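## Task

Take plate K83 out of plate nest N1 and put it on the block of real-time cycler Q1. It must lie flat inside the block's locators, with its well A1 at the block corner marked A1. Close Q1's lid over the plate using the LID key. Q1 is loose, so it must finish in its original spot and orientation. Press START on Q1, and the run must still be going at the end. A running cycle counts against you if anything you had to change is still wrong. Nothing may stay in place only because the robot is holding it. Finish with the grippers open and the arms clear. Contact with START or Q1's housing still counts as clear.

## Robot and tools

Robot: two simulated arms, left_arm and right_arm. Each has six joints plus a parallel gripper. The names are labels only; left_arm sits on the +y side. Either arm may be parked out of the way while the other works.

Scene frame: origin on the table surface midway between the arms, +x pointing out over the table, +z up. Arm bases may be tilted. Mounting plates and the metal frame behind the arms are fixed obstacles. A "too close" warning treats each plate and its side of the frame as part of that arm.

The cycler Q1: its upper front keys, left to right as you face it, are LID, CLEAR, START, STOP. LID toggles the lid between open and shut. LID and START only work once the lid has fully finished moving. If the lid hits something, it stops, the lamp goes red, and LID and START are dead until CLEAR releases and reopens the lid. A blue lamp means a run is in progress. Q1 is not fixed down, so do not shove it. On each labelled item, well A1 is at the labelled short end, in the corner opposite the labelled long side. Loose objects may get an occasional brief push from outside. Anything leaving the table ends the scene.

Tool execute_actions, argument "actions": a list holding at most one item. An empty list [] commands nothing and just reports state. A motion item is {"rows": [...], "steps": n}, with n from 1 to 15 (default 15). Each step is 1/30 s. Each row drives one step, and the final row repeats for any remaining steps. A wait item is {"steps": n} without rows, n up to 300. It returns once n steps have passed since the previous result, and your reply time counts toward those steps. Optional "pictures": false leaves out the images. A refused call sends nothing to the robot.

Row layout: one flat list of 14 numbers covering both arms, always all 14. Order: left_arm waist, shoulder, elbow, wrist pitch, wrist yaw, wrist roll, opening; then the same seven for right_arm. The joint values are absolute target angles in radians, in the same form as Joint positions reports them. They are not offsets. Stated ranges: waist -2.880..2.880, shoulder 0.000..3.142, elbow 0.000..3.019, wrist pitch -1.693..1.571, wrist yaw -1.571..1.571, wrist roll -2.094..2.094. True limits may differ by up to 0.019 rad either way. A target more than 0.019 beyond a stated end, and farther out than the current angle, gets the call refused. A target past the true end is clipped there, and the result says "joint sent to its limit". That message may refer to an earlier action. Opening is an absolute value from -1 (closed) to +1 (fully open, pad gap 0.094 m).

Motion limits: each step, a joint's target is held within a fixed distance of its measured angle. The waist is kept within 0.264 rad, the shoulder 0.32, the elbow 0.276, wrist pitch 0.33, wrist yaw 0.186 and wrist roll 0.522. If the targets would move a gripper more than 70 mm from where it is, all of that arm's targets are pulled back toward the measured angles. Far moves therefore take several calls. A move of only a few mm may not move the hand at all. The arms keep heading for the last row while you think or wait. They stop once everything is nearly still, or once a step is HELD. Fingers already in motion keep going.

Results: the state line gives each gripper's end_effector_position (metres, scene frame) and end_effector_quat_wxyz. This is the point between the finger pads, about 1 cm short of the tips. The fingers point along the gripper's +z and close along its y. The printed position can be off, more so at long reach. Joint positions and Joint velocities list each arm's joints (rad, rad/s), then pad gap (m, m/s). grip_measured is the opening reading on the command scale, with a fixed error of up to about 1 mm per gripper. "joint command not followed" means the clearance check changed or blocked targets on some steps. HELD marks steps on which your row was partly or fully not sent. MOTOR HOT appears from 85 °C. At 100 °C an OVER-TEMPERATURE FAULT drops that arm until it cools. Holding loads heats motors, even while you think, and some heat carries over between scenes.

Gripping: to hold something, command an opening below grip_measured. About 0.03 below holds firmly, and less holds more gently. Pad force tops out around 50-62 N (less on some grippers and on parts under ~2 mm thick), with a brief spike at first contact. Avoid drops, slips, slams, hard pushes and contact between the arms.

Tool zoom_image: {"camera": name, "region": [x0, y0, x1, y1]} in pixels of that camera's latest image, origin at top-left, at most 504x504. Cameras (all 504x504): cam_head_left, cam_head_right (pinhole with radial distortion), cam_left_wrist, cam_right_wrist (fisheye).

Tool finished_scene: {"scene": n}, where n is the number of the current scene. Its result gives the next task, if any. Replying without any tool call ends everything. The simulation keeps running while you compose a reply, so longer replies cost robot time.

Each tool is called after "Request:" as name(argument=value, ...) on one line, values as JSON.

## Session

Request:
execute_actions(actions=[])

Scene clock: 0.00 s of 10800.00 s.
left_arm: end_effector_position=(+0.6260, +0.4249, +0.1966) grip_measured=+1.000 end_effector_quat_wxyz=(-0.218, +0.661, -0.682, -0.223) | right_arm: end_effector_position=(+0.1625, -0.2216, +0.2105) grip_measured=+1.000 end_effector_quat_wxyz=(-0.002, +0.770, -0.630, +0.104)
Joint positions: left_arm=[ 0.041  2.034  1.955 -1.463 -0.634 -1.494  0.094] | right_arm=[ 0.624  0.647  0.75  -1.584  0.188 -1.319  0.094]
Joint velocities: left_arm=[ 0.005 -0.024  0.002  0.002 -0.037 -0.037  0.   ] | right_arm=[-0.005 -0.005 -0.012  0.007  0.007 -0.007  0.   ]

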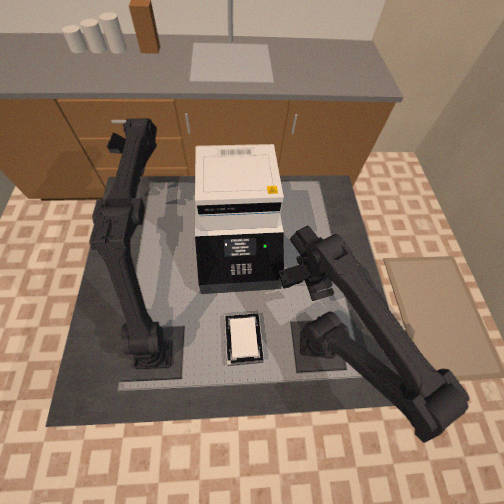

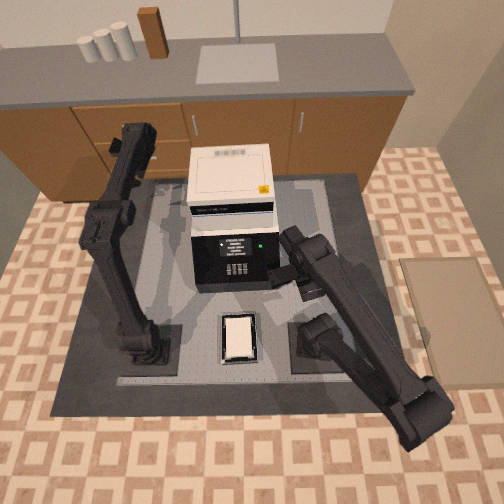

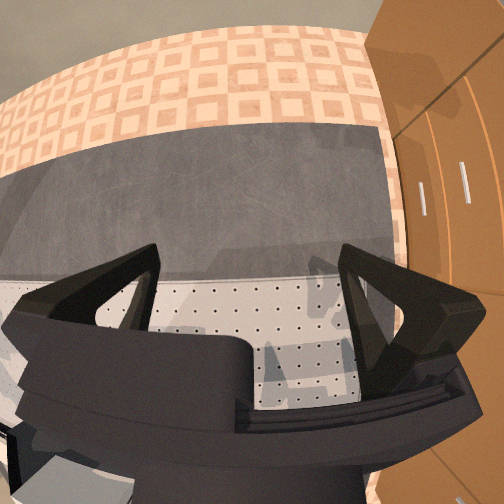

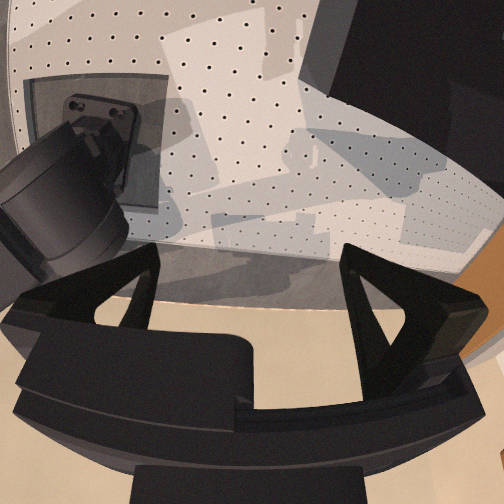

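Request:
zoom_image(camera="cam_head_left", region=[170, 130, 320, 380])

Request:
zoom_image(camera="cam_head_right", region=[180, 200, 300, 380])

Region (170, 130, 320, 380) of cam_head_left's 504x504 image, scaled by 2.016, with more detail than that image has; it fills the left 302 columns of this view, and the rest is white.

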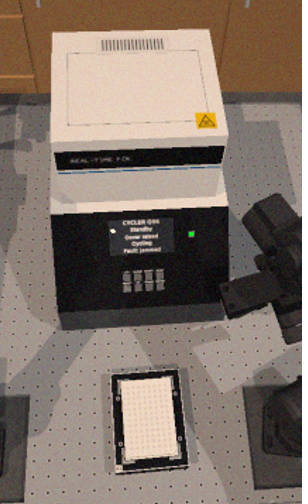

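Region (180, 200, 300, 380) of cam_head_right's 504x504 image, scaled by 2.800, with more detail than that image has.

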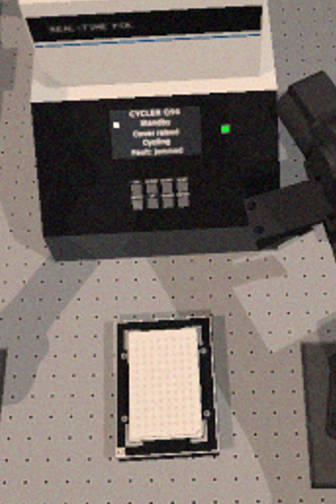

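Request:
execute_actions(actions=[{"rows":[[0,1.57,1.57,-1.57,0,0,1,0,0.647,0.75,-1.584,0,0,1]]}], pictures=false)

Request:
execute_actions(actions=[{"steps":45}])

Request:
execute_actions(actions=[{"rows":[[0,1.57,1.57,-1.0,0,0,1,0,0.647,1.1,-1.584,0,0,1]]}], pictures=false)

Request:
execute_actions(actions=[{"steps":30}], pictures=false)

Request:
execute_actions(actions=[{"rows":[[0,1.2,1.57,-1.0,-0.5,0,1,-0.5,0.647,1.1,-1.584,0,0,1]]}], pictures=false)

Request:
execute_actions(actions=[{"steps":30}])

Scene clock: 10.43 s of 10800.00 s.
left_arm: end_effector_position=(+0.4643, +0.3003, +0.2724) grip_measured=+1.000 end_effector_quat_wxyz=(+0.018, -0.217, +0.976, -0.002) | right_arm: end_effector_position=(+0.1625, -0.2939, +0.2075) grip_measured=+1.000 end_effector_quat_wxyz=(+0.045, +0.030, +0.999, -0.008)
Joint positions: left_arm=[ 0.004  1.55   1.57  -1.554 -0.003 -0.438  0.094] | right_arm=[-0.013  0.647  0.75  -1.584  0.002 -0.117  0.094]
Joint velocities: left_arm=[-0.054 -0.523 -0.012 -0.046 -0.007  2.762  0.   ] | right_arm=[ 0.024 -0.005 -0.017  0.002  0.051  0.725  0.   ]
Steps of this call (steps 1 to 90: nothing new was sent; then 6.93 s passed at rest; steps 91 to 105: all 15 steps of this action). Readings (joint positions):
91: left_arm=[0.040 2.020 1.931 -1.463 -0.590 -1.450] | right_arm=[0.594 0.647 0.750 -1.584 0.086 -1.235]
92: left_arm=[0.040 1.989 1.877 -1.469 -0.538 -1.400] | right_arm=[0.525 0.647 0.750 -1.584 0.029 -1.135]
94: left_arm=[0.037 1.918 1.762 -1.491 -0.432 -1.300] | right_arm=[0.344 0.647 0.750 -1.584 0.004 -0.935]
98: left_arm=[0.029 1.772 1.617 -1.525 -0.204 -1.087] | right_arm=[0.010 0.647 0.750 -1.584 0.003 -0.532]
105: the state above

Scene clock: 11.93 s of 10800.00 s.
left_arm: end_effector_position=(+0.4653, +0.2997, +0.2640) grip_measured=+1.000 end_effector_quat_wxyz=(+0.008, -0.004, +1.000, +0.001) | right_arm: end_effector_position=(+0.1625, -0.2938, +0.2075) grip_measured=+1.000 end_effector_quat_wxyz=(+0.045, +0.084, +0.995, -0.005)
Joint positions: left_arm=[ 0.003  1.567  1.568 -1.557 -0.003 -0.01   0.094] | right_arm=[-0.012  0.647  0.75  -1.584  0.002 -0.009  0.094]
Joint velocities: left_arm=[ 0.005 -0.015 -0.007 -0.007 -0.051  0.007  0.   ] | right_arm=[-0.024  0.015 -0.017  0.012 -0.037 -0.051  0.   ]
Steps of this call (steps 1 to 45: the robot went on to your last target). Readings (joint positions):
1: left_arm=[0.003 1.536 1.570 -1.555 -0.003 -0.352] | right_arm=[-0.012 0.647 0.750 -1.584 0.002 -0.095]
2: left_arm=[0.003 1.529 1.570 -1.556 -0.003 -0.283] | right_arm=[-0.012 0.647 0.750 -1.584 0.002 -0.078]
4: left_arm=[0.003 1.528 1.570 -1.556 -0.003 -0.184] | right_arm=[-0.012 0.647 0.750 -1.584 0.002 -0.053]
8: left_arm=[0.003 1.552 1.570 -1.557 -0.003 -0.081] | right_arm=[-0.012 0.647 0.750 -1.584 0.002 -0.026]
45: the state above
All arms were judged still, so your last target was given up. Only a new action makes them travel on or press farther. Fingers that are still opening or closing keep moving.

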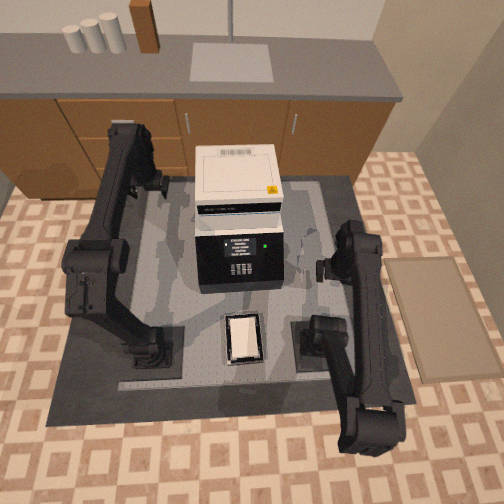

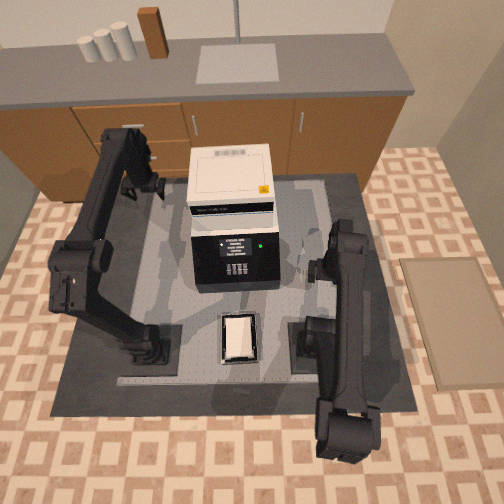

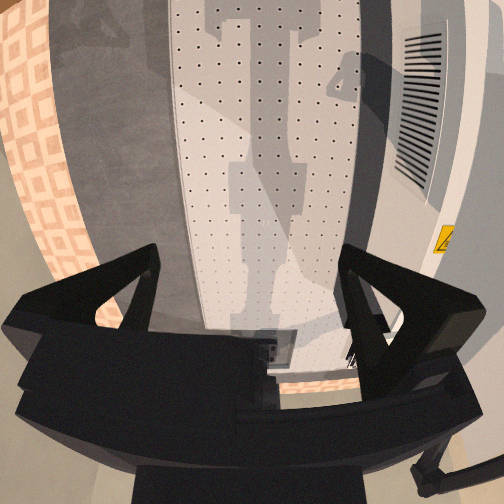

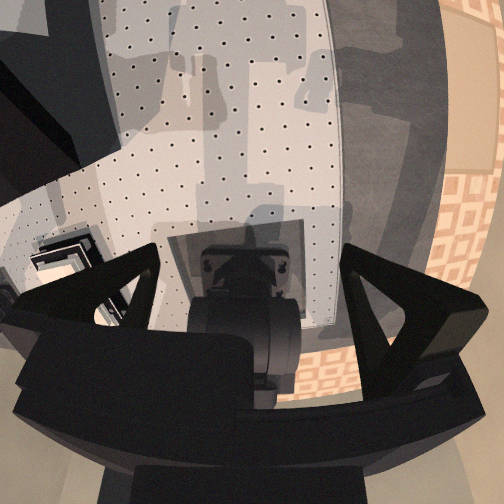

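Scene clock: 12.43 s of 10800.00 s.
left_arm: end_effector_position=(+0.5877, +0.2995, +0.2939) grip_measured=+1.000 end_effector_quat_wxyz=(+0.264, -0.004, +0.964, -0.000) | right_arm: end_effector_position=(+0.2062, -0.3016, +0.3537) grip_measured=+1.000 end_effector_quat_wxyz=(+0.214, +0.082, +0.973, -0.021)
Joint positions: left_arm=[ 0.003  1.569  1.559 -1.026 -0.003 -0.01   0.094] | right_arm=[-0.012  0.642  1.089 -1.584  0.002 -0.009  0.094]
Joint velocities: left_arm=[-0.015 -0.015 -0.007  0.002  0.037 -0.037  0.   ] | right_arm=[-0.005  0.015  0.002 -0.002  0.051 -0.007  0.   ]
Steps of this call (steps 1 to 15: all 15 steps of this action). Readings (joint positions):
1: left_arm=[0.003 1.565 1.562 -1.500 -0.003 -0.010] | right_arm=[-0.012 0.647 0.760 -1.584 0.002 -0.009]
2: left_arm=[0.003 1.563 1.559 -1.398 -0.003 -0.010] | right_arm=[-0.012 0.649 0.782 -1.584 0.002 -0.009]
4: left_arm=[0.003 1.567 1.559 -1.191 -0.003 -0.010] | right_arm=[-0.012 0.650 0.853 -1.584 0.002 -0.009]
8: left_arm=[0.003 1.569 1.559 -1.034 -0.003 -0.010] | right_arm=[-0.012 0.650 1.024 -1.584 0.002 -0.009]
15: the state above

Scene clock: 13.43 s of 10800.00 s.
left_arm: end_effector_position=(+0.5877, +0.2995, +0.2939) grip_measured=+1.000 end_effector_quat_wxyz=(+0.264, -0.004, +0.964, -0.000) | right_arm: end_effector_position=(+0.2062, -0.3016, +0.3537) grip_measured=+1.000 end_effector_quat_wxyz=(+0.214, +0.082, +0.973, -0.021)
Joint positions: left_arm=[ 0.003  1.569  1.559 -1.026 -0.003 -0.01   0.094] | right_arm=[-0.012  0.642  1.089 -1.584  0.002 -0.009  0.094]
Joint velocities: left_arm=[-0.005 -0.015 -0.012  0.002 -0.007  0.037  0.   ] | right_arm=[-0.005 -0.005  0.007 -0.017 -0.051  0.051  0.   ]
Steps of this call (steps 1 to 15: the robot went on to your last target; steps 16 to 30: nothing new was sent). Readings (joint positions):
1: left_arm=[0.003 1.569 1.559 -1.026 -0.003 -0.010] | right_arm=[-0.012 0.642 1.089 -1.584 0.002 -0.009]
2: left_arm=[0.003 1.569 1.559 -1.026 -0.003 -0.010] | right_arm=[-0.012 0.642 1.089 -1.584 0.002 -0.009]
4: left_arm=[0.003 1.569 1.559 -1.026 -0.003 -0.010] | right_arm=[-0.012 0.642 1.089 -1.584 0.002 -0.009]
8: left_arm=[0.003 1.569 1.559 -1.026 -0.003 -0.010] | right_arm=[-0.012 0.642 1.089 -1.584 0.002 -0.009]
30: the state above
All arms were judged still, so your last target was given up. Only a new action makes them travel on or press farther. Fingers that are still opening or closing keep moving.

Scene clock: 13.93 s of 10800.00 s.
left_arm: end_effector_position=(+0.4848, +0.3803, +0.4803) grip_measured=+1.000 end_effector_quat_wxyz=(+0.405, -0.105, +0.881, +0.220) | right_arm: end_effector_position=(+0.1635, -0.3946, +0.3537) grip_measured=+1.000 end_effector_quat_wxyz=(+0.202, +0.322, +0.922, -0.073)
Joint positions: left_arm=[ 0.002  1.23   1.543 -1.026 -0.494 -0.01   0.094] | right_arm=[-0.512  0.642  1.089 -1.584  0.002 -0.005  0.094]
Joint velocities: left_arm=[-0.005 -0.816  0.002  0.002 -0.154  0.007  0.   ] | right_arm=[-0.005  0.005 -0.012 -0.007  0.007 -0.095  0.   ]
Steps of this call (steps 1 to 15: all 15 steps of this action). Readings (joint positions):
1: left_arm=[0.003 1.563 1.557 -1.026 -0.035 -0.010] | right_arm=[-0.039 0.642 1.089 -1.584 -0.007 -0.009]
2: left_arm=[0.002 1.553 1.552 -1.026 -0.071 -0.010] | right_arm=[-0.109 0.642 1.089 -1.584 -0.007 -0.009]
4: left_arm=[0.002 1.523 1.544 -1.026 -0.143 -0.010] | right_arm=[-0.293 0.642 1.089 -1.584 -0.004 -0.009]
8: left_arm=[0.002 1.432 1.543 -1.026 -0.296 -0.010] | right_arm=[-0.521 0.642 1.089 -1.584 0.003 -0.005]
15: the state above

Scene clock: 14.93 s of 10800.00 s.
left_arm: end_effector_position=(+0.4746, +0.3810, +0.4939) grip_measured=+1.000 end_effector_quat_wxyz=(+0.417, -0.109, +0.875, +0.220) | right_arm: end_effector_position=(+0.1635, -0.3946, +0.3537) grip_measured=+1.000 end_effector_quat_wxyz=(+0.202, +0.322, +0.922, -0.073)
Joint positions: left_arm=[ 0.002  1.202  1.543 -1.024 -0.499 -0.01   0.094] | right_arm=[-0.512  0.642  1.089 -1.584  0.002 -0.005  0.094]
Joint velocities: left_arm=[-0.005 -0.005 -0.007 -0.017  0.022 -0.007  0.   ] | right_arm=[ 0.005  0.005 -0.007 -0.007  0.066 -0.022  0.   ]
Steps of this call (steps 1 to 30: the robot went on to your last target). Readings (joint positions):
1: left_arm=[0.002 1.204 1.543 -1.025 -0.496 -0.010] | right_arm=[-0.512 0.642 1.089 -1.584 0.002 -0.005]
2: left_arm=[0.002 1.183 1.543 -1.025 -0.498 -0.010] | right_arm=[-0.512 0.642 1.089 -1.584 0.002 -0.005]
4: left_arm=[0.002 1.157 1.543 -1.024 -0.499 -0.010] | right_arm=[-0.512 0.642 1.089 -1.584 0.002 -0.005]
8: left_arm=[0.002 1.161 1.543 -1.024 -0.499 -0.010] | right_arm=[-0.512 0.642 1.089 -1.584 0.002 -0.005]
30: the state above
All arms were judged still, so your last target was given up. Only a new action makes them travel on or press farther. Fingers that are still opening or closing keep moving.

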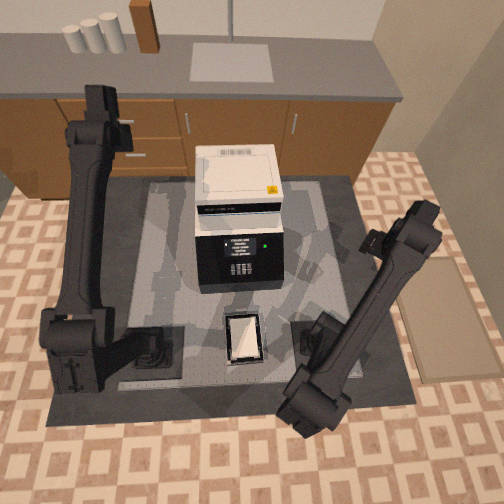

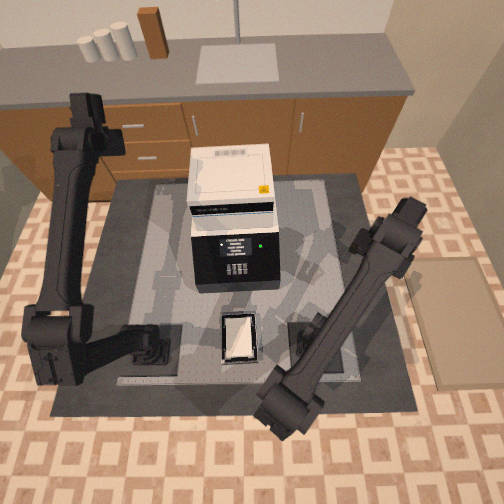

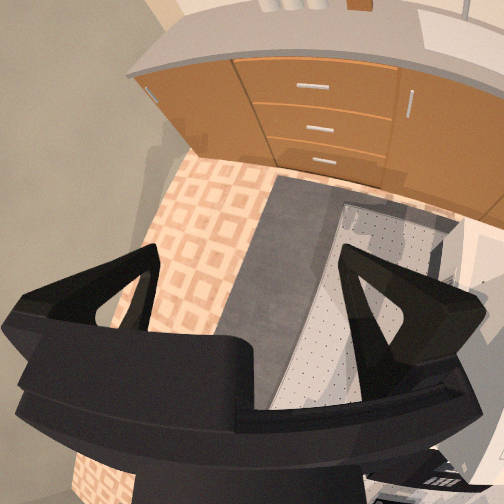

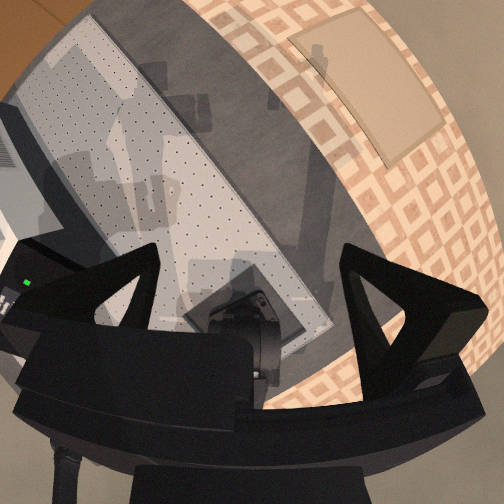

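Request:
execute_actions(actions=[{"rows":[[-0.3,0.9,1.2,-1.545,0,-1.153,-1,-0.9,0.647,1.1,-1.584,0,0,1]]}], pictures=false)

Request:
execute_actions(actions=[{"steps":15}], pictures=false)

Request:
execute_actions(actions=[{"rows":[[-1.153,0.9,1.2,-1.545,0,-1.153,-1,-0.9,0.647,1.1,-1.584,0,0,1]]}], pictures=false)

Request:
execute_actions(actions=[{"rows":[[-1.153,1.131,1.105,-1.545,0,-1.153,-1,-0.9,0.647,1.1,-1.584,0,0,1]]}], pictures=false)

Request:
execute_actions(actions=[{"steps":20}])

Scene clock: 34.07 s of 10800.00 s.
left_arm: end_effector_position=(+0.2603, +0.2130, +0.3484) grip_measured=-0.987 end_effector_quat_wxyz=(+0.138, -0.303, +0.938, -0.099) | right_arm: end_effector_position=(+0.1001, -0.4470, +0.3537) grip_measured=+1.000 end_effector_quat_wxyz=(+0.184, +0.499, +0.839, -0.111)
Joint positions: left_arm=[-0.309  0.887  1.188 -1.529 -0.001 -0.938  0.001] | right_arm=[-0.913  0.642  1.089 -1.584  0.002 -0.004  0.094]
Joint velocities: left_arm=[-0.015 -0.151 -0.007 -0.012 -0.007 -1.385  0.   ] | right_arm=[-0.015  0.005 -0.007 -0.002 -0.007 -0.007  0.   ]
Steps of this call (steps 1 to 90: nothing new was sent; then 15.63 s passed at rest; steps 91 to 105: all 15 steps of this action). Readings (joint positions):
91: left_arm=[-0.004 1.193 1.530 -1.038 -0.469 -0.043] | right_arm=[-0.539 0.642 1.089 -1.584 -0.007 -0.006]
92: left_arm=[-0.019 1.172 1.498 -1.067 -0.433 -0.080] | right_arm=[-0.609 0.642 1.089 -1.584 -0.007 -0.006]
94: left_arm=[-0.074 1.119 1.417 -1.140 -0.356 -0.154] | right_arm=[-0.786 0.642 1.089 -1.584 -0.002 -0.006]
98: left_arm=[-0.209 1.013 1.277 -1.339 -0.134 -0.361] | right_arm=[-0.922 0.642 1.089 -1.584 0.003 -0.004]
105: the state above

Scene clock: 34.57 s of 10800.00 s.
left_arm: end_effector_position=(+0.2606, +0.2129, +0.3474) grip_measured=-0.987 end_effector_quat_wxyz=(+0.126, -0.394, +0.904, -0.111) | right_arm: end_effector_position=(+0.1001, -0.4470, +0.3537) grip_measured=+1.000 end_effector_quat_wxyz=(+0.184, +0.499, +0.839, -0.111)
Joint positions: left_arm=[-0.309  0.891  1.188 -1.531 -0.001 -1.135  0.001] | right_arm=[-0.913  0.642  1.089 -1.584  0.002 -0.004  0.094]
Joint velocities: left_arm=[-0.005  0.005  0.012  0.007 -0.037 -0.125 -0.001] | right_arm=[-0.005 -0.005 -0.007 -0.022 -0.081  0.022  0.   ]
Steps of this call (steps 1 to 15: the robot went on to your last target). Readings (joint positions):
1: left_arm=[-0.309 0.885 1.188 -1.531 -0.001 -0.979] | right_arm=[-0.913 0.642 1.089 -1.584 0.002 -0.004]
2: left_arm=[-0.309 0.885 1.188 -1.531 -0.001 -1.012] | right_arm=[-0.913 0.642 1.089 -1.584 0.002 -0.004]
4: left_arm=[-0.309 0.887 1.188 -1.531 -0.001 -1.060] | right_arm=[-0.913 0.642 1.089 -1.584 0.002 -0.004]
8: left_arm=[-0.309 0.890 1.188 -1.531 -0.001 -1.109] | right_arm=[-0.913 0.642 1.089 -1.584 0.002 -0.004]
15: the state above

Scene clock: 35.07 s of 10800.00 s.
left_arm: end_effector_position=(+0.0998, +0.0355, +0.3435) grip_measured=-0.988 end_effector_quat_wxyz=(+0.062, +0.018, +0.987, -0.148) | right_arm: end_effector_position=(+0.1001, -0.4470, +0.3537) grip_measured=+1.000 end_effector_quat_wxyz=(+0.184, +0.499, +0.839, -0.111)
Joint positions: left_arm=[-1.174  0.906  1.188 -1.531  0.004 -1.142  0.001] | right_arm=[-0.913  0.642  1.089 -1.584  0.002 -0.004  0.094]
Joint velocities: left_arm=[ 0.21  -0.005 -0.007 -0.002 -0.007  0.022  0.002] | right_arm=[ 0.005 -0.015 -0.007 -0.002 -0.007  0.037  0.   ]
Steps of this call (steps 1 to 15: all 15 steps of this action). Readings (joint positions):
1: left_arm=[-0.335 0.891 1.188 -1.531 -0.011 -1.139] | right_arm=[-0.913 0.642 1.089 -1.584 0.002 -0.004]
2: left_arm=[-0.399 0.891 1.188 -1.531 -0.012 -1.140] | right_arm=[-0.913 0.642 1.089 -1.584 0.002 -0.004]
4: left_arm=[-0.579 0.894 1.188 -1.531 -0.007 -1.142] | right_arm=[-0.913 0.642 1.089 -1.584 0.002 -0.004]
8: left_arm=[-0.977 0.903 1.188 -1.531 -0.002 -1.142] | right_arm=[-0.913 0.642 1.089 -1.584 0.002 -0.004]
15: the state above

Scene clock: 35.57 s of 10800.00 s.
left_arm: end_effector_position=(+0.1097, +0.0195, +0.2305) grip_measured=-0.988 end_effector_quat_wxyz=(-0.008, +0.013, +1.000, +0.016) | right_arm: end_effector_position=(+0.1001, -0.4470, +0.3537) grip_measured=+1.000 end_effector_quat_wxyz=(+0.184, +0.499, +0.839, -0.111)
Joint positions: left_arm=[-1.165  1.159  1.084 -1.531  0.003 -1.143  0.001] | right_arm=[-0.913  0.642  1.089 -1.584  0.002 -0.004  0.094]
Joint velocities: left_arm=[-0.005 -0.23   0.002 -0.007  0.007 -0.007 -0.001] | right_arm=[ 0.015  0.005  0.012 -0.002 -0.022 -0.007  0.   ]
Steps of this call (steps 1 to 15: all 15 steps of this action). Readings (joint positions):
1: left_arm=[-1.168 0.914 1.183 -1.531 0.003 -1.142] | right_arm=[-0.913 0.642 1.089 -1.584 0.002 -0.004]
2: left_arm=[-1.165 0.929 1.177 -1.531 0.003 -1.142] | right_arm=[-0.913 0.642 1.089 -1.584 0.002 -0.004]
4: left_arm=[-1.165 0.991 1.155 -1.531 0.003 -1.142] | right_arm=[-0.913 0.642 1.089 -1.584 0.002 -0.004]
8: left_arm=[-1.165 1.145 1.103 -1.531 0.003 -1.142] | right_arm=[-0.913 0.642 1.089 -1.584 0.002 -0.004]
15: the state above

Scene clock: 36.23 s of 10800.00 s.
left_arm: end_effector_position=(+0.1088, +0.0216, +0.2367) grip_measured=-0.988 end_effector_quat_wxyz=(-0.004, +0.013, +1.000, +0.005) | right_arm: end_effector_position=(+0.1001, -0.4470, +0.3537) grip_measured=+1.000 end_effector_quat_wxyz=(+0.184, +0.499, +0.839, -0.111)
Joint positions: left_arm=[-1.165  1.137  1.084 -1.531  0.003 -1.143  0.001] | right_arm=[-0.913  0.642  1.089 -1.584  0.002 -0.004  0.094]
Joint velocities: left_arm=[-0.015 -0.015  0.007  0.002  0.037 -0.022  0.   ] | right_arm=[-0.005 -0.015 -0.002  0.017 -0.022 -0.066  0.   ]
Steps of this call (steps 1 to 20: the robot went on to your last target). Readings (joint positions):
1: left_arm=[-1.165 1.152 1.084 -1.531 0.003 -1.143] | right_arm=[-0.913 0.642 1.089 -1.584 0.002 -0.004]
2: left_arm=[-1.165 1.145 1.084 -1.531 0.003 -1.143] | right_arm=[-0.913 0.642 1.089 -1.584 0.002 -0.004]
4: left_arm=[-1.165 1.138 1.084 -1.531 0.003 -1.143] | right_arm=[-0.913 0.642 1.089 -1.584 0.002 -0.004]
8: left_arm=[-1.165 1.137 1.084 -1.531 0.003 -1.143] | right_arm=[-0.913 0.642 1.089 -1.584 0.002 -0.004]
20: the state above

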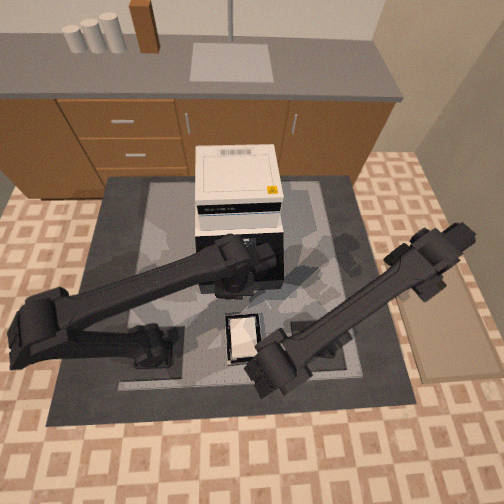

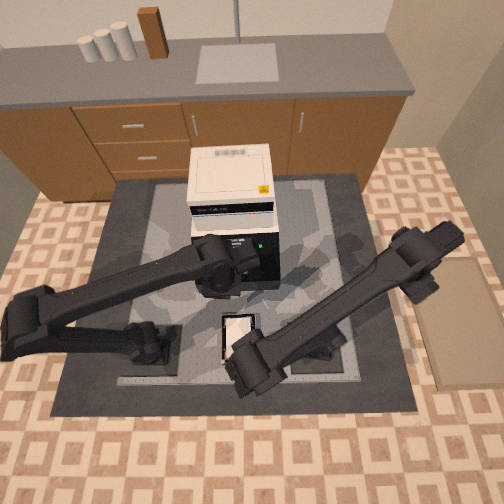

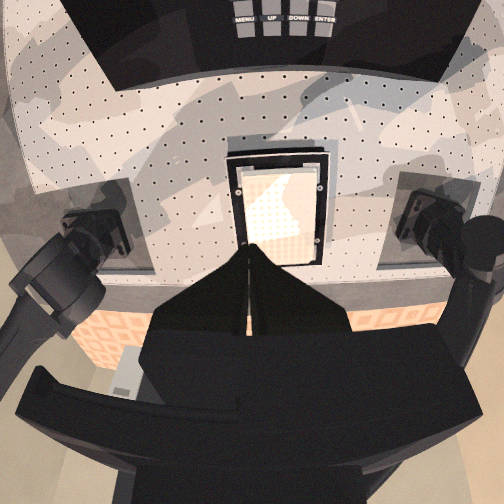

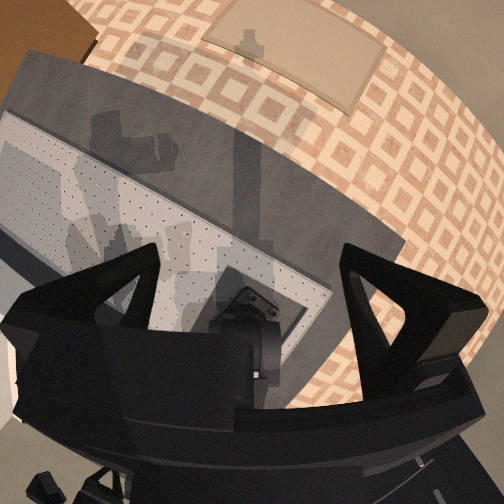

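Request:
execute_actions(actions=[{"rows":[[-0.95,1.237,1.26,-1.59,0,-0.95,-1,0,0.647,1.1,-1.584,0,0,1]]}], pictures=false)

Request:
execute_actions(actions=[{"steps":15}])

Request:
zoom_image(camera="cam_left_wrist", region=[150, 0, 400, 250])

Scene clock: 40.47 s of 10800.00 s.
left_arm: end_effector_position=(+0.1901, +0.0249, +0.2577) grip_measured=-0.988 end_effector_quat_wxyz=(-0.005, -0.011, +1.000, +0.010) | right_arm: end_effector_position=(+0.2074, -0.2944, +0.3537) grip_measured=+1.000 end_effector_quat_wxyz=(+0.215, +0.069, +0.974, -0.015)
Joint positions: left_arm=[-0.941  1.24   1.221 -1.574 -0.002 -0.968  0.001] | right_arm=[ 0.019  0.642  1.089 -1.584 -0.002 -0.002  0.094]
Joint velocities: left_arm=[-0.005 -0.005  0.002 -0.002 -0.066  0.037 -0.001] | right_arm=[-0.103 -0.015  0.002 -0.017 -0.037 -0.022  0.   ]
Steps of this call (steps 1 to 15: the robot went on to your last target; steps 16 to 90: nothing new was sent; then 0.73 s passed at rest; steps 91 to 105: all 15 steps of this action). Readings (joint positions):
91: left_arm=[-1.150 1.144 1.094 -1.541 0.008 -1.118] | right_arm=[-0.885 0.642 1.089 -1.584 0.009 -0.002]
92: left_arm=[-1.115 1.159 1.116 -1.556 0.009 -1.092] | right_arm=[-0.816 0.642 1.089 -1.584 0.008 -0.002]
94: left_arm=[-1.020 1.201 1.175 -1.568 0.005 -1.045] | right_arm=[-0.632 0.642 1.089 -1.584 0.005 -0.002]
98: left_arm=[-0.927 1.241 1.221 -1.568 -0.002 -0.995] | right_arm=[-0.235 0.642 1.089 -1.584 0.001 -0.002]
105: the state above

Scene clock: 40.97 s of 10800.00 s.
left_arm: end_effector_position=(+0.1901, +0.0249, +0.2577) grip_measured=-0.988 end_effector_quat_wxyz=(-0.006, -0.007, +1.000, +0.009) | right_arm: end_effector_position=(+0.2072, -0.2959, +0.3537) grip_measured=+1.000 end_effector_quat_wxyz=(+0.215, +0.073, +0.974, -0.016)
Joint positions: left_arm=[-0.941  1.24   1.221 -1.574 -0.002 -0.961  0.001] | right_arm=[ 0.012  0.642  1.089 -1.584 -0.002 -0.002  0.094]
Joint velocities: left_arm=[-0.015 -0.005  0.007 -0.022  0.022  0.022 -0.001] | right_arm=[ 0.005 -0.005  0.002  0.012 -0.007  0.051  0.   ]
Steps of this call (steps 1 to 15: the robot went on to your last target). Readings (joint positions):
1: left_arm=[-0.941 1.240 1.221 -1.574 -0.002 -0.966] | right_arm=[0.016 0.642 1.089 -1.584 -0.002 -0.002]
2: left_arm=[-0.941 1.240 1.221 -1.574 -0.002 -0.965] | right_arm=[0.014 0.642 1.089 -1.584 -0.002 -0.002]
4: left_arm=[-0.941 1.240 1.221 -1.574 -0.002 -0.963] | right_arm=[0.012 0.642 1.089 -1.584 -0.002 -0.002]
8: left_arm=[-0.941 1.240 1.221 -1.574 -0.002 -0.962] | right_arm=[0.012 0.642 1.089 -1.584 -0.002 -0.002]
15: the state above
All arms were judged still, so your last target was given up. Only a new action makes them travel on or press farther. Fingers that are still opening or closing keep moving.

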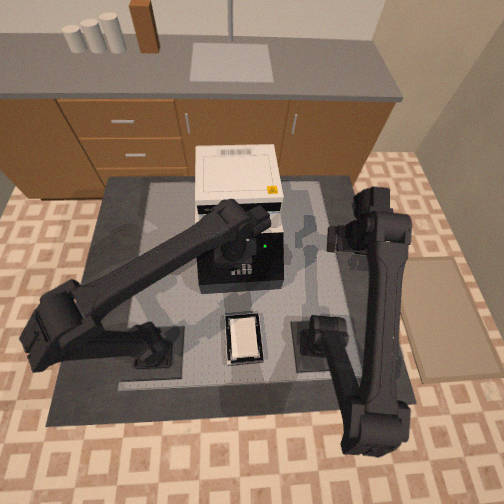

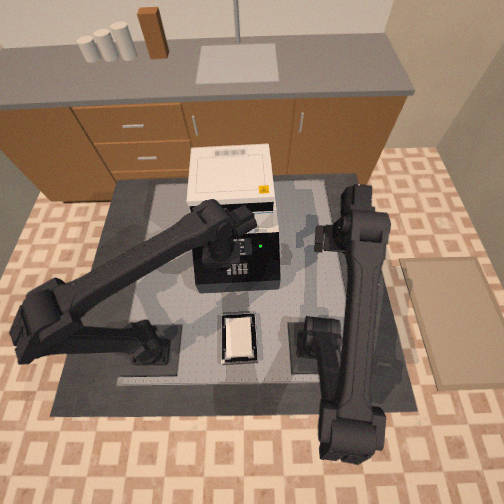

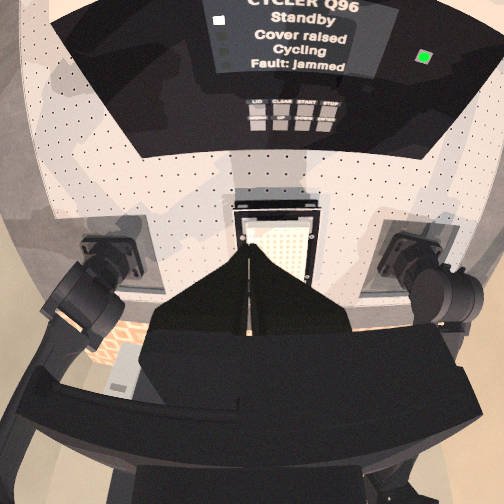

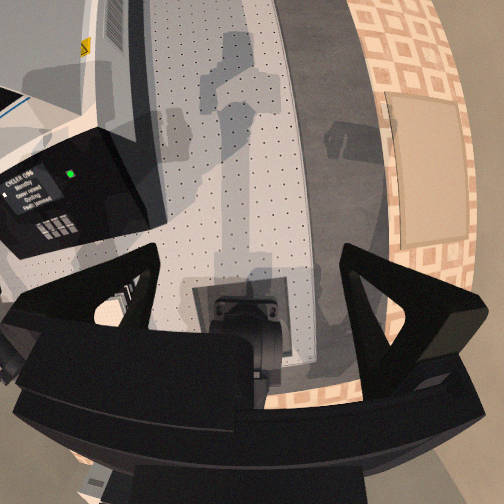

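Region (150, 0, 400, 250) of cam_left_wrist's 504x504 image, scaled by 2.016, with more detail than that image has.

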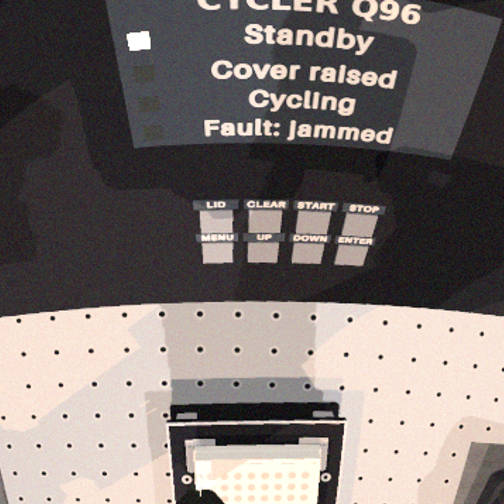

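Request:
execute_actions(actions=[{"rows":[[-0.95,1.2,1.26,-1.59,0,2.08,-1,0,0.647,1.1,-1.584,0,0,1]]}], pictures=false)

Request:
execute_actions(actions=[{"steps":25}], pictures=false)

Request:
execute_actions(actions=[{"rows":[[-0.9,1.13,0.88,-0.99,0,2.08,-1,0,0.647,1.1,-1.584,0,0,1]]}], pictures=false)

Request:
execute_actions(actions=[{"steps":15}])

Scene clock: 47.40 s of 10800.00 s.
left_arm: end_effector_position=(+0.1879, +0.0279, +0.2664) grip_measured=-0.988 end_effector_quat_wxyz=(+0.003, +0.670, +0.742, +0.000) | right_arm: end_effector_position=(+0.2072, -0.2959, +0.3537) grip_measured=+1.000 end_effector_quat_wxyz=(+0.215, +0.073, +0.974, -0.016)
Joint positions: left_arm=[-0.941  1.213  1.221 -1.574 -0.002  0.523  0.001] | right_arm=[ 0.012  0.642  1.089 -1.584 -0.002 -0.002  0.094]
Joint velocities: left_arm=[-0.015  0.005 -0.007 -0.032 -0.037  2.762  0.   ] | right_arm=[-0.005 -0.005  0.002 -0.017 -0.022 -0.066  0.   ]
Steps of this call (steps 1 to 90: nothing new was sent; then 2.93 s passed at rest; steps 91 to 105: all 15 steps of this action). Readings (joint positions):
91: left_arm=[-0.941 1.239 1.221 -1.574 -0.002 -0.874] | right_arm=[0.012 0.642 1.089 -1.584 -0.002 -0.002]
92: left_arm=[-0.941 1.236 1.221 -1.574 -0.002 -0.774] | right_arm=[0.012 0.642 1.089 -1.584 -0.002 -0.002]
94: left_arm=[-0.941 1.228 1.221 -1.574 -0.002 -0.574] | right_arm=[0.012 0.642 1.089 -1.584 -0.002 -0.002]
98: left_arm=[-0.941 1.215 1.221 -1.574 -0.002 -0.175] | right_arm=[0.012 0.642 1.089 -1.584 -0.002 -0.002]
105: the state above

Scene clock: 48.23 s of 10800.00 s.
left_arm: end_effector_position=(+0.1879, +0.0279, +0.2664) grip_measured=-0.988 end_effector_quat_wxyz=(+0.002, +0.997, +0.073, +0.002) | right_arm: end_effector_position=(+0.2072, -0.2959, +0.3537) grip_measured=+1.000 end_effector_quat_wxyz=(+0.215, +0.073, +0.974, -0.016)
Joint positions: left_arm=[-0.941  1.213  1.221 -1.574 -0.002  2.051  0.001] | right_arm=[ 0.012  0.642  1.089 -1.584 -0.002 -0.002  0.094]
Joint velocities: left_arm=[-0.015  0.005  0.002 -0.002 -0.007  0.081 -0.001] | right_arm=[ 0.005 -0.005 -0.007 -0.002 -0.022  0.007  0.   ]
Steps of this call (steps 1 to 25: the robot went on to your last target). Readings (joint positions):
1: left_arm=[-0.941 1.213 1.221 -1.574 -0.002 0.623] | right_arm=[0.012 0.642 1.089 -1.584 -0.002 -0.002]
2: left_arm=[-0.941 1.213 1.221 -1.574 -0.002 0.723] | right_arm=[0.012 0.642 1.089 -1.584 -0.002 -0.002]
4: left_arm=[-0.941 1.213 1.221 -1.574 -0.002 0.922] | right_arm=[0.012 0.642 1.089 -1.584 -0.002 -0.002]
8: left_arm=[-0.941 1.213 1.221 -1.574 -0.002 1.322] | right_arm=[0.012 0.642 1.089 -1.584 -0.002 -0.002]
25: the state above

Scene clock: 48.73 s of 10800.00 s.
left_arm: end_effector_position=(+0.2098, +0.0179, +0.1565) grip_measured=-0.988 end_effector_quat_wxyz=(+0.112, +0.988, +0.080, +0.073) | right_arm: end_effector_position=(+0.2072, -0.2959, +0.3537) grip_measured=+1.000 end_effector_quat_wxyz=(+0.215, +0.073, +0.974, -0.016)
Joint positions: left_arm=[-0.907  1.142  0.851 -1.012 -0.     2.069  0.001] | right_arm=[ 0.012  0.642  1.089 -1.584 -0.002 -0.002  0.094]
Joint velocities: left_arm=[ 0.005 -0.005  0.012  0.007 -0.037 -0.022  0.   ] | right_arm=[-0.015  0.005 -0.007  0.002 -0.066 -0.022  0.   ]
Steps of this call (steps 1 to 15: all 15 steps of this action). Readings (joint positions):
1: left_arm=[-0.939 1.201 1.188 -1.513 -0.000 2.054] | right_arm=[0.012 0.642 1.089 -1.584 -0.002 -0.002]
2: left_arm=[-0.934 1.174 1.122 -1.410 -0.000 2.055] | right_arm=[0.012 0.642 1.089 -1.584 -0.002 -0.002]
4: left_arm=[-0.921 1.131 0.968 -1.213 -0.000 2.060] | right_arm=[0.012 0.642 1.089 -1.584 -0.002 -0.002]
8: left_arm=[-0.907 1.140 0.851 -1.048 -0.000 2.067] | right_arm=[0.012 0.642 1.089 -1.584 -0.002 -0.002]
15: the state above

Scene clock: 49.23 s of 10800.00 s.
left_arm: end_effector_position=(+0.2099, +0.0178, +0.1565) grip_measured=-0.988 end_effector_quat_wxyz=(+0.112, +0.988, +0.079, +0.073) | right_arm: end_effector_position=(+0.2072, -0.2959, +0.3537) grip_measured=+1.000 end_effector_quat_wxyz=(+0.215, +0.073, +0.974, -0.016)
Joint positions: left_arm=[-0.907  1.142  0.851 -1.011 -0.     2.07   0.001] | right_arm=[ 0.012  0.642  1.089 -1.584 -0.002 -0.002  0.094]
Joint velocities: left_arm=[ 0.005  0.005  0.007 -0.012  0.022  0.022 -0.   ] | right_arm=[ 0.015 -0.005 -0.007 -0.002 -0.051 -0.022  0.   ]
Steps of this call (steps 1 to 15: the robot went on to your last target). Readings (joint positions):
1: left_arm=[-0.907 1.142 0.851 -1.011 -0.000 2.069] | right_arm=[0.012 0.642 1.089 -1.584 -0.002 -0.002]
2: left_arm=[-0.907 1.142 0.851 -1.011 -0.000 2.069] | right_arm=[0.012 0.642 1.089 -1.584 -0.002 -0.002]
4: left_arm=[-0.907 1.142 0.851 -1.011 -0.000 2.069] | right_arm=[0.012 0.642 1.089 -1.584 -0.002 -0.002]
8: left_arm=[-0.907 1.142 0.851 -1.011 -0.000 2.069] | right_arm=[0.012 0.642 1.089 -1.584 -0.002 -0.002]
15: the state above
All arms were judged still, so your last target was given up. Only a new action makes them travel on or press farther. Fingers that are still opening or closing keep moving.

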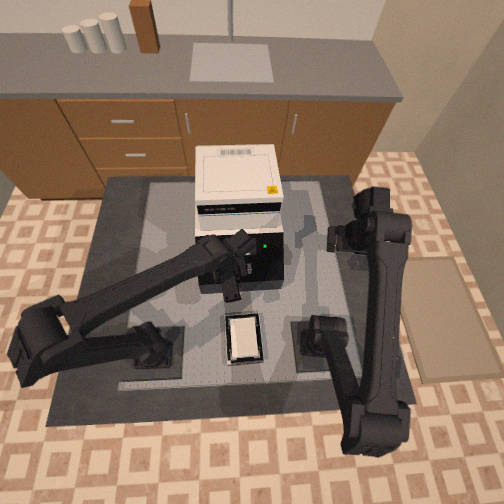

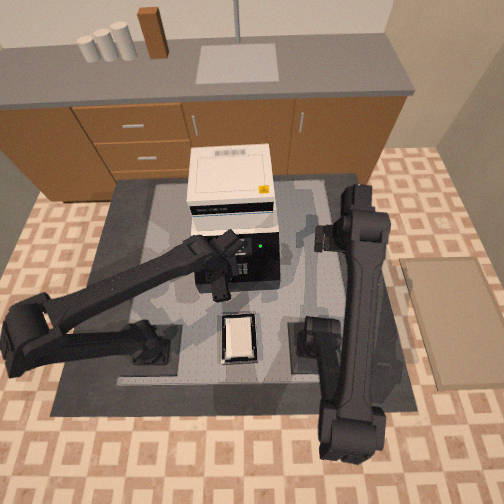

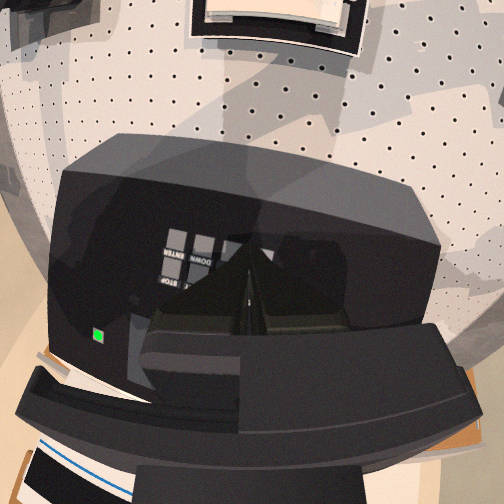

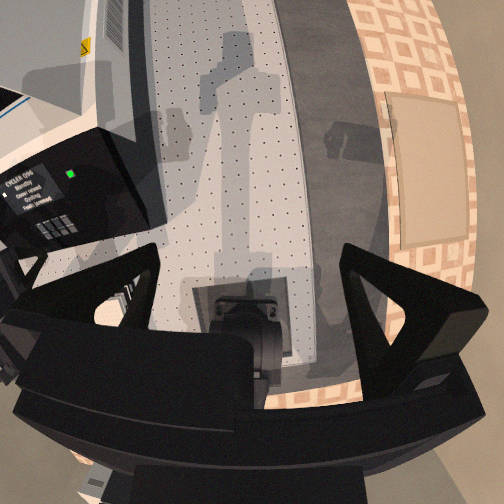

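Request:
execute_actions(actions=[{"rows":[[-0.9,1.13,0.945,-1.0,0,2.08,-1,0.35,0.647,1.1,-1.584,0,0,1],[-0.9,1.13,0.945,-1.0,0,2.08,-1,0.35,0.647,1.1,-1.584,0,0,1],[-0.9,1.13,0.945,-1.0,0,2.08,-1,0.35,0.647,1.1,-1.584,0,0,1],[-0.9,1.13,0.945,-1.0,0,2.08,-1,0.35,0.647,1.1,-1.584,0,0,1],[-0.86,1.15,0.945,-1.0,0,2.08,-1,0.35,0.647,1.1,-1.584,0,0,1],[-0.81,1.17,0.945,-1.0,0,2.08,-1,0.35,0.647,1.1,-1.584,0,0,1]]}])

Request:
zoom_image(camera="cam_right_wrist", region=[0, 60, 250, 310])

Scene clock: 54.60 s of 10800.00 s.
left_arm: end_effector_position=(+0.2491, +0.0288, +0.1711) grip_measured=-0.988 end_effector_quat_wxyz=(+0.120, +0.981, +0.129, +0.087) | right_arm: end_effector_position=(+0.2055, -0.2237, +0.3537) grip_measured=+1.000 end_effector_quat_wxyz=(+0.214, -0.097, +0.972, +0.022)
Joint positions: left_arm=[-0.806  1.161  0.9   -1.011  0.     2.07   0.001] | right_arm=[ 0.363  0.642  1.089 -1.584 -0.002 -0.     0.094]
Joint velocities: left_arm=[-0.005 -0.005 -0.007  0.012 -0.037 -0.007  0.001] | right_arm=[-0.005  0.005 -0.012  0.022 -0.007  0.066  0.   ]
Steps of this call (steps 1 to 90: nothing new was sent; then 1.87 s passed at rest; steps 91 to 105: all 15 steps of this action). Readings (joint positions):
91: left_arm=[-0.907 1.142 0.854 -1.011 -0.000 2.070] | right_arm=[0.039 0.642 1.089 -1.584 0.006 -0.000]
92: left_arm=[-0.907 1.142 0.860 -1.011 -0.000 2.070] | right_arm=[0.109 0.642 1.089 -1.584 0.007 -0.000]
94: left_arm=[-0.907 1.142 0.877 -1.011 -0.000 2.070] | right_arm=[0.274 0.642 1.089 -1.584 0.001 -0.000]
98: left_arm=[-0.851 1.147 0.899 -1.011 0.002 2.070] | right_arm=[0.370 0.642 1.089 -1.584 -0.002 -0.000]
105: the state above

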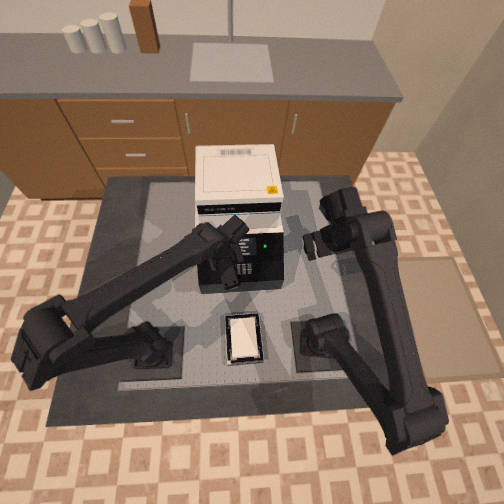

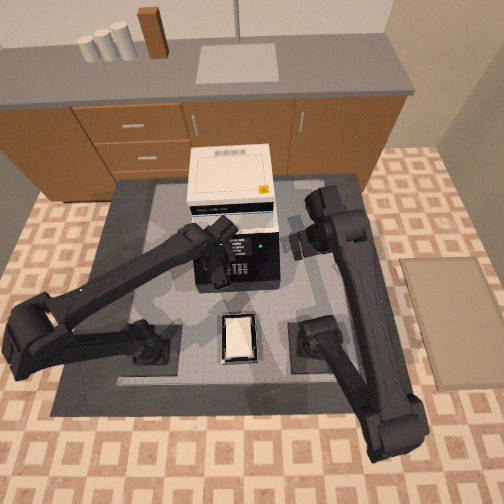

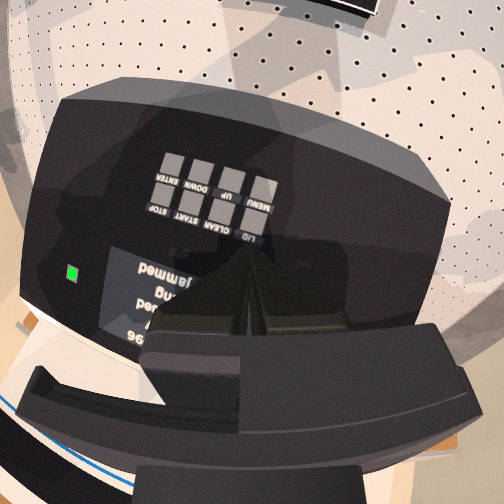

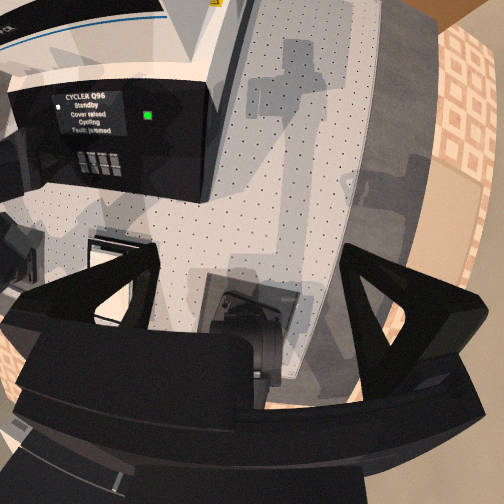

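Region (0, 60, 250, 310) of cam_right_wrist's 504x504 image, scaled by 2.016, with more detail than that image has.

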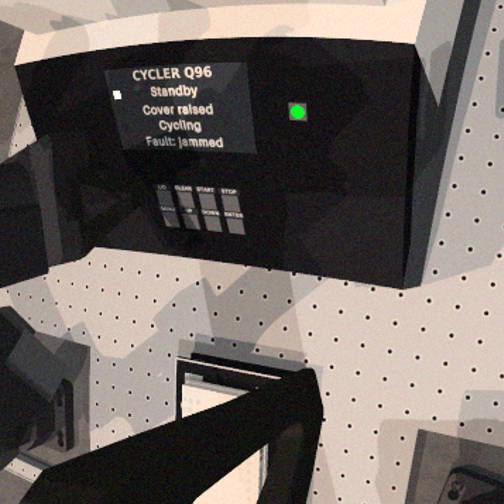

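Request:
execute_actions(actions=[{"rows":[[-0.815,1.195,0.88,-0.90,0,2.08,-1,0.35,0.647,1.1,-1.584,0,0,1]]}])

Scene clock: 58.23 s of 10800.00 s.
left_arm: end_effector_position=(+0.2589, +0.0173, +0.1612) grip_measured=-0.988 end_effector_quat_wxyz=(+0.138, +0.977, +0.127, +0.099) | right_arm: end_effector_position=(+0.2055, -0.2237, +0.3537) grip_measured=+1.000 end_effector_quat_wxyz=(+0.214, -0.097, +0.972, +0.022)
Joint positions: left_arm=[-0.807  1.186  0.882 -0.925  0.002  2.07   0.001] | right_arm=[ 0.363  0.642  1.089 -1.584 -0.002 -0.     0.094]
Joint velocities: left_arm=[ 0.005 -0.015  0.002 -0.022 -0.037  0.007 -0.001] | right_arm=[-0.015 -0.005 -0.007 -0.027 -0.037 -0.081  0.   ]
Steps of this call (steps 1 to 15: the robot went on to your last target; steps 16 to 90: nothing new was sent; then 0.13 s passed at rest; steps 91 to 105: all 15 steps of this action). Readings (joint positions):
91: left_arm=[-0.806 1.162 0.896 -0.993 0.000 2.070] | right_arm=[0.363 0.642 1.089 -1.584 -0.002 -0.000]
92: left_arm=[-0.806 1.164 0.891 -0.966 0.000 2.070] | right_arm=[0.363 0.642 1.089 -1.584 -0.002 -0.000]
94: left_arm=[-0.806 1.174 0.885 -0.935 0.000 2.070] | right_arm=[0.363 0.642 1.089 -1.584 -0.002 -0.000]
98: left_arm=[-0.807 1.186 0.882 -0.925 0.002 2.070] | right_arm=[0.363 0.642 1.089 -1.584 -0.002 -0.000]
105: the state above

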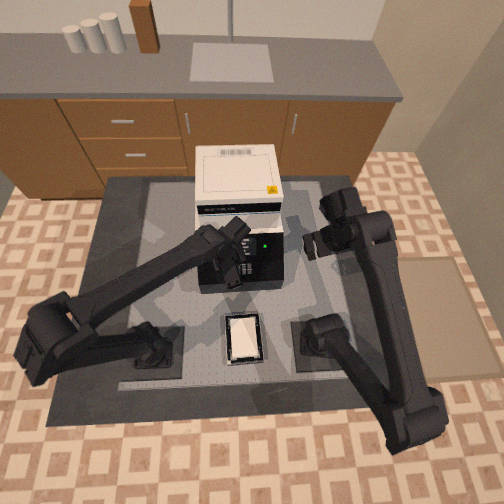

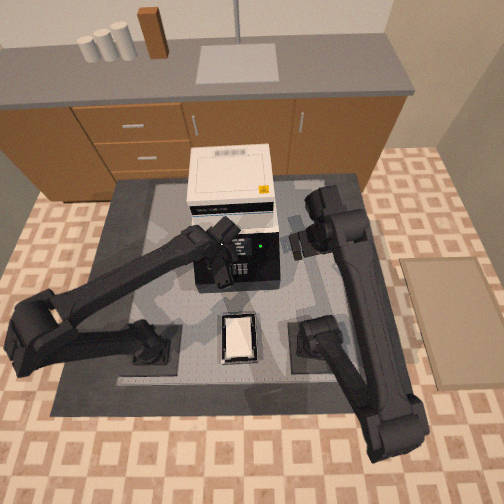

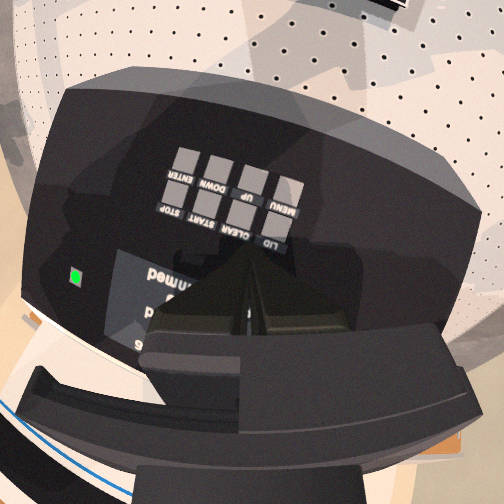

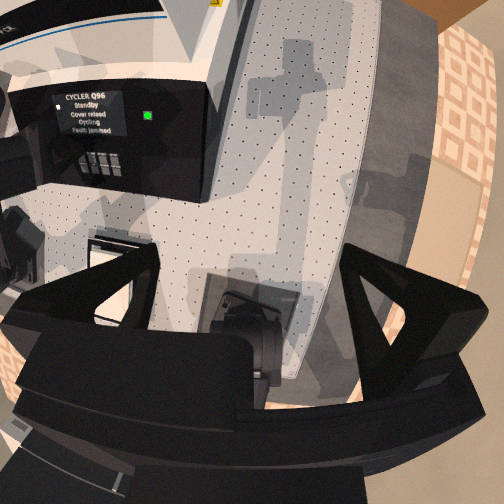

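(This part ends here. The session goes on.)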